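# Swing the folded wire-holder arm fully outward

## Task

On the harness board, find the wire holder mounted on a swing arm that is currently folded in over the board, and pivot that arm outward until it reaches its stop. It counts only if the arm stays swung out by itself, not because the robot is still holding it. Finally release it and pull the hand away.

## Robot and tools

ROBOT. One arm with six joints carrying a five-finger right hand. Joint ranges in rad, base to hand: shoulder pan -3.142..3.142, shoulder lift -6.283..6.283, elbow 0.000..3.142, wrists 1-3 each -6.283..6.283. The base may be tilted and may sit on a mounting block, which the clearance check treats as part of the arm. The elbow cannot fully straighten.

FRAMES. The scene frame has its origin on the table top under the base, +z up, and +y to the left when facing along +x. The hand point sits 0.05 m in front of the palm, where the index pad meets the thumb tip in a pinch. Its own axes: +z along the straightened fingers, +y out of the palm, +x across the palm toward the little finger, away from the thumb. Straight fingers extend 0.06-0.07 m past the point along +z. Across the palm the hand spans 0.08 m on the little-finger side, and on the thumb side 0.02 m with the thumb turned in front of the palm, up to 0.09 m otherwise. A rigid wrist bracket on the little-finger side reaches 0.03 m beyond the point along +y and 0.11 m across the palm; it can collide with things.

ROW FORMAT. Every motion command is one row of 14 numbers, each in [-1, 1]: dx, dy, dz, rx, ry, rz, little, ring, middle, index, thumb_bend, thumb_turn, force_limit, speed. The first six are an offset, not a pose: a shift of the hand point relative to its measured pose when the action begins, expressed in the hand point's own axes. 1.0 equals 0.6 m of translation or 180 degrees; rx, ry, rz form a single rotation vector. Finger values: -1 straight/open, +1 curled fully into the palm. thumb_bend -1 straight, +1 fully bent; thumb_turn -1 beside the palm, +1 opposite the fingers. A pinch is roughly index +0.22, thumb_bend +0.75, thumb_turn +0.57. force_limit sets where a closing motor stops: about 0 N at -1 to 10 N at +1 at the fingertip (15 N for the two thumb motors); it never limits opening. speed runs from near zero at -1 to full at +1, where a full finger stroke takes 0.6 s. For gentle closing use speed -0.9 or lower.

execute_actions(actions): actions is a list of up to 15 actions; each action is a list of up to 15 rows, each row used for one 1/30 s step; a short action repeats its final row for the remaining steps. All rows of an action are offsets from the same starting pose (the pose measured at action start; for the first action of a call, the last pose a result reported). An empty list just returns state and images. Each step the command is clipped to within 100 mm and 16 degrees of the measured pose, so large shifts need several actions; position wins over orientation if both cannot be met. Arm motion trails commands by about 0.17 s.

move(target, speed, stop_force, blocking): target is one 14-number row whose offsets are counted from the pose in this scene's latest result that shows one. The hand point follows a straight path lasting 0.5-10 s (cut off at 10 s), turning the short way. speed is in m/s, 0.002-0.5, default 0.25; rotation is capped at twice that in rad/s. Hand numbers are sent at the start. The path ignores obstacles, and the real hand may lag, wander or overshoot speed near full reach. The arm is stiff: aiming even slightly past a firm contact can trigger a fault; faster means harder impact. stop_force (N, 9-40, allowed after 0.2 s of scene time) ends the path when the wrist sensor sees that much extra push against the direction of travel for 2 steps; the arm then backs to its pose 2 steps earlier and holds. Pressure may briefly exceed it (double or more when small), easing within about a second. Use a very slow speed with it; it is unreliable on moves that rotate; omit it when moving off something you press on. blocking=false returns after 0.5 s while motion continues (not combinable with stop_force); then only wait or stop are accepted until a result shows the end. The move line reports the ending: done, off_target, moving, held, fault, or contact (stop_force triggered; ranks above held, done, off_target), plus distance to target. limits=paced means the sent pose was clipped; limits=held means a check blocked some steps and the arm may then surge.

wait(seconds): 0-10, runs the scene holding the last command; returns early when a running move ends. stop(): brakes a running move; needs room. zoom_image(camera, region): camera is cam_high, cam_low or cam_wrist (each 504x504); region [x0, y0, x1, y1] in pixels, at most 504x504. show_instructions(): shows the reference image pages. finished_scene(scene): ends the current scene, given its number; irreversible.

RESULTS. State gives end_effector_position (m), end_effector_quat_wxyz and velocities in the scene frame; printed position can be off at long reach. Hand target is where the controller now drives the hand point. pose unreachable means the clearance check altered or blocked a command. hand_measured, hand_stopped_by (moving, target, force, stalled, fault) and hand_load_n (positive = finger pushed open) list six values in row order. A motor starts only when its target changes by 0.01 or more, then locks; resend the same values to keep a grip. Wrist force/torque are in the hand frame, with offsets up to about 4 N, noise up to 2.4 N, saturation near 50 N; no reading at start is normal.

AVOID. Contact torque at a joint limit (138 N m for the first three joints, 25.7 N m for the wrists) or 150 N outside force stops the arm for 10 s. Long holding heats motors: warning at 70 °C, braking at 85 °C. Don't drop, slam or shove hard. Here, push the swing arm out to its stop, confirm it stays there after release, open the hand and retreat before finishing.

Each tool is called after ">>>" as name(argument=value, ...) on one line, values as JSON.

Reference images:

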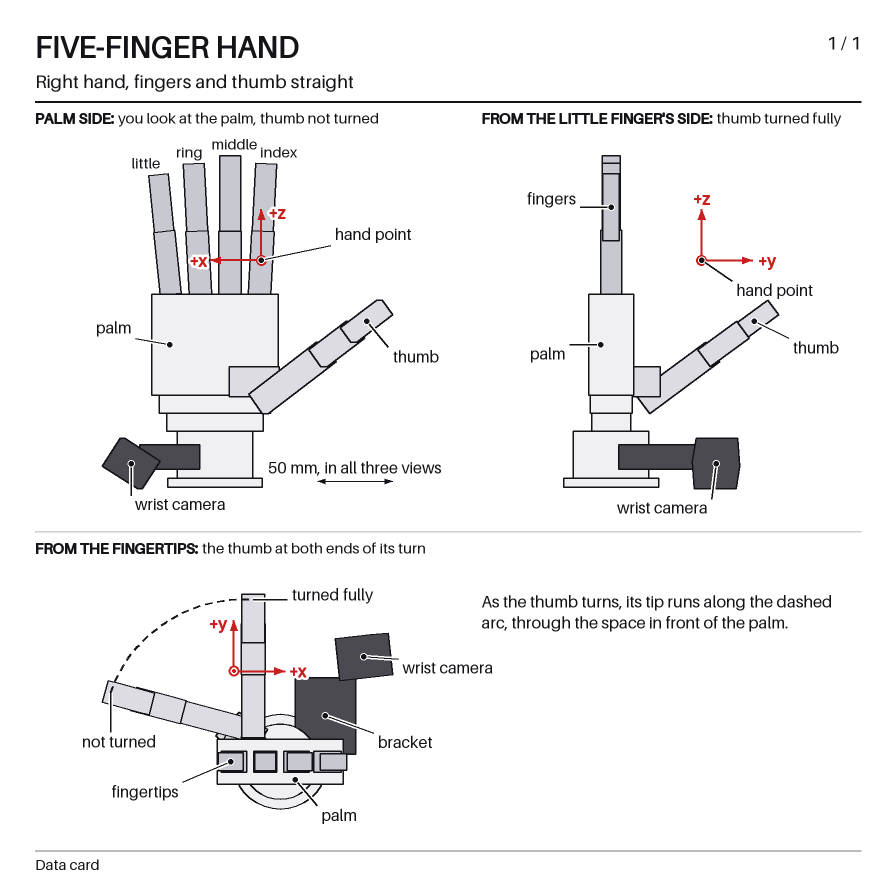

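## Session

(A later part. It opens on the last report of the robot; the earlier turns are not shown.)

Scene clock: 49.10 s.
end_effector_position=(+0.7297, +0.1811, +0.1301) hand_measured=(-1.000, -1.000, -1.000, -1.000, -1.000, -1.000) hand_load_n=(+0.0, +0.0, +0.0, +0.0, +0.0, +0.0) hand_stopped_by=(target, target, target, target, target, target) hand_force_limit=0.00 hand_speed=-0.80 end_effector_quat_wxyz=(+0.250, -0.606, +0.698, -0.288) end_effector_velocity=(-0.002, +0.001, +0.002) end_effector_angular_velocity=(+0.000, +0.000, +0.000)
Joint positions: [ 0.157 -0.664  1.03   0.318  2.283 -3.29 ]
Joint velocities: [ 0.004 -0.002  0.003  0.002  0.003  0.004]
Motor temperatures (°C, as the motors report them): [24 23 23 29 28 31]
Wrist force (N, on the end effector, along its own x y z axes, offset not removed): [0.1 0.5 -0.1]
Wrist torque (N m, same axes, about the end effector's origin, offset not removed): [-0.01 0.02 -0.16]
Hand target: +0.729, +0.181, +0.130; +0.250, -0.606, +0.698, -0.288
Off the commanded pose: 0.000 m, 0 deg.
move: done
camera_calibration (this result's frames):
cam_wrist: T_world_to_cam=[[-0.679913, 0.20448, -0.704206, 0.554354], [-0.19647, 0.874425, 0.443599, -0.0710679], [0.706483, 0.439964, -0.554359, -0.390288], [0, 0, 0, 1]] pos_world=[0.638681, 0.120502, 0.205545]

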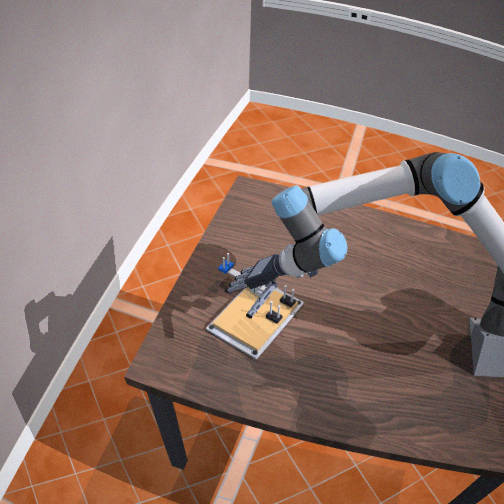

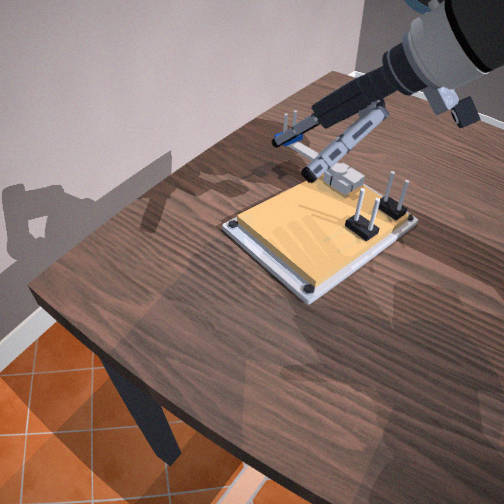

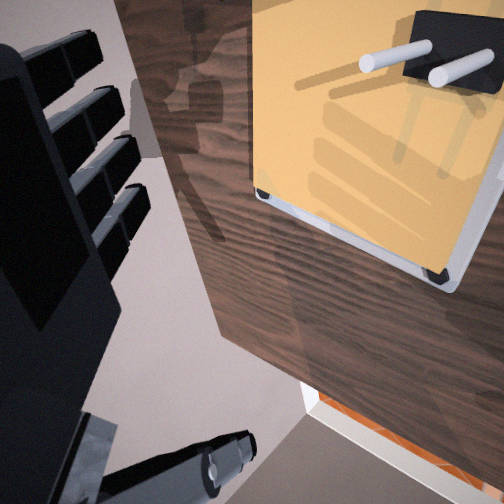

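>>> move(target=[0, 0, -0.17, 0, 0, 0, -1, -1, -1, -1, -1, -1, 0, -0.8], speed=0.3)

Scene clock: 50.63 s.
end_effector_position=(+0.6587, +0.1912, +0.2021) hand_measured=(-1.000, -1.000, -1.000, -1.000, -1.000, -1.000) hand_load_n=(+0.0, +0.0, +0.0, +0.0, +0.0, +0.0) hand_stopped_by=(target, target, target, target, target, target) hand_force_limit=0.00 hand_speed=-0.80 end_effector_quat_wxyz=(+0.250, -0.606, +0.698, -0.288) end_effector_velocity=(-0.002, +0.000, +0.002) end_effector_angular_velocity=(+0.001, -0.000, +0.000)
Joint positions: [ 0.27  -0.793  1.152  0.396  2.368 -3.188]
Joint velocities: [ 0.003 -0.003  0.002  0.003  0.002  0.004]
Motor temperatures (°C, as the motors report them): [24 23 23 29 28 31]
Wrist force (N, on the end effector, along its own x y z axes, offset not removed): [0.3 -0.1 0.4]
Wrist torque (N m, same axes, about the end effector's origin, offset not removed): [-0.14 -0.03 -0.16]
Hand target: +0.658, +0.191, +0.202; +0.250, -0.606, +0.698, -0.288
Off the commanded pose: 0.000 m, 0 deg.
move: done
camera_calibration (this result's frames):
cam_wrist: T_world_to_cam=[[-0.679901, 0.204321, -0.704264, 0.554747], [-0.196494, 0.874515, 0.443411, -0.125779], [0.706487, 0.439859, -0.554436, -0.304614], [0, 0, 0, 1]] pos_world=[0.567665, 0.130637, 0.277571]

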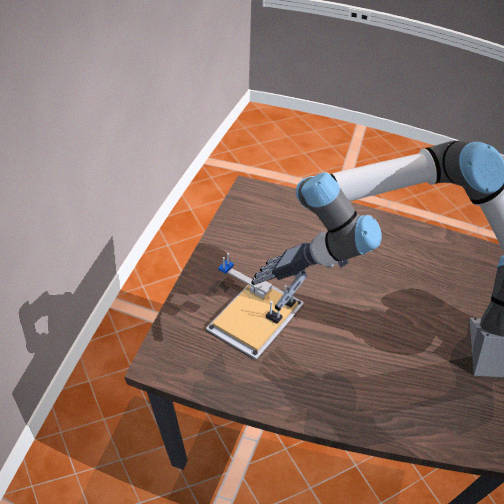

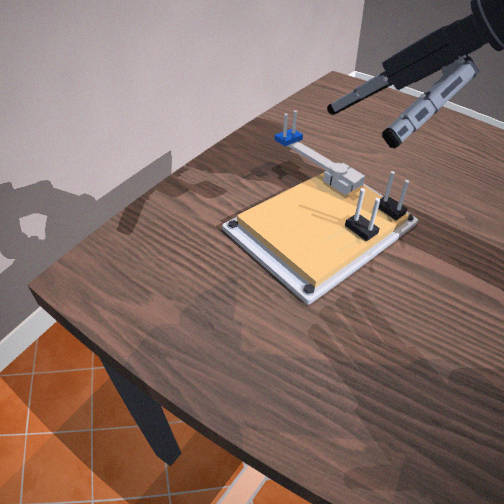

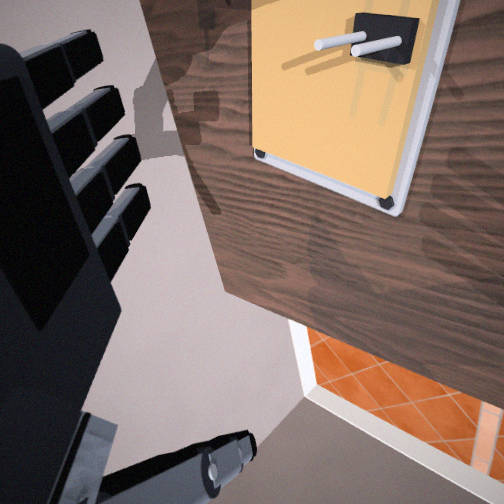

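>>> zoom_image(camera="cam_low", region=[260, 100, 390, 210])

Region (260, 100, 390, 210) of cam_low's 504x504 image, scaled by 3.877, with more detail than that image has; it fills the top 426 rows of this view, and the rest is white.

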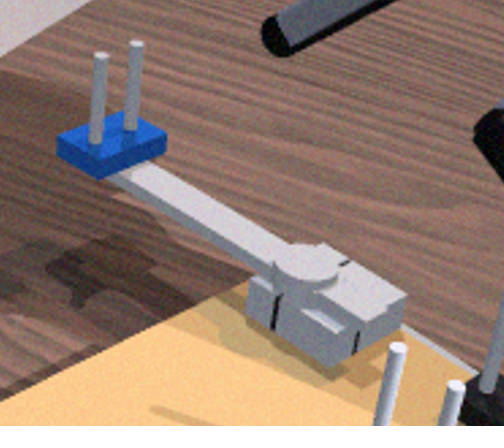

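The swing arm is out against its stop and stays there with the hand clear. Ending scene 1.

>>> finished_scene(scene=1)

The scene is finished: the task was done.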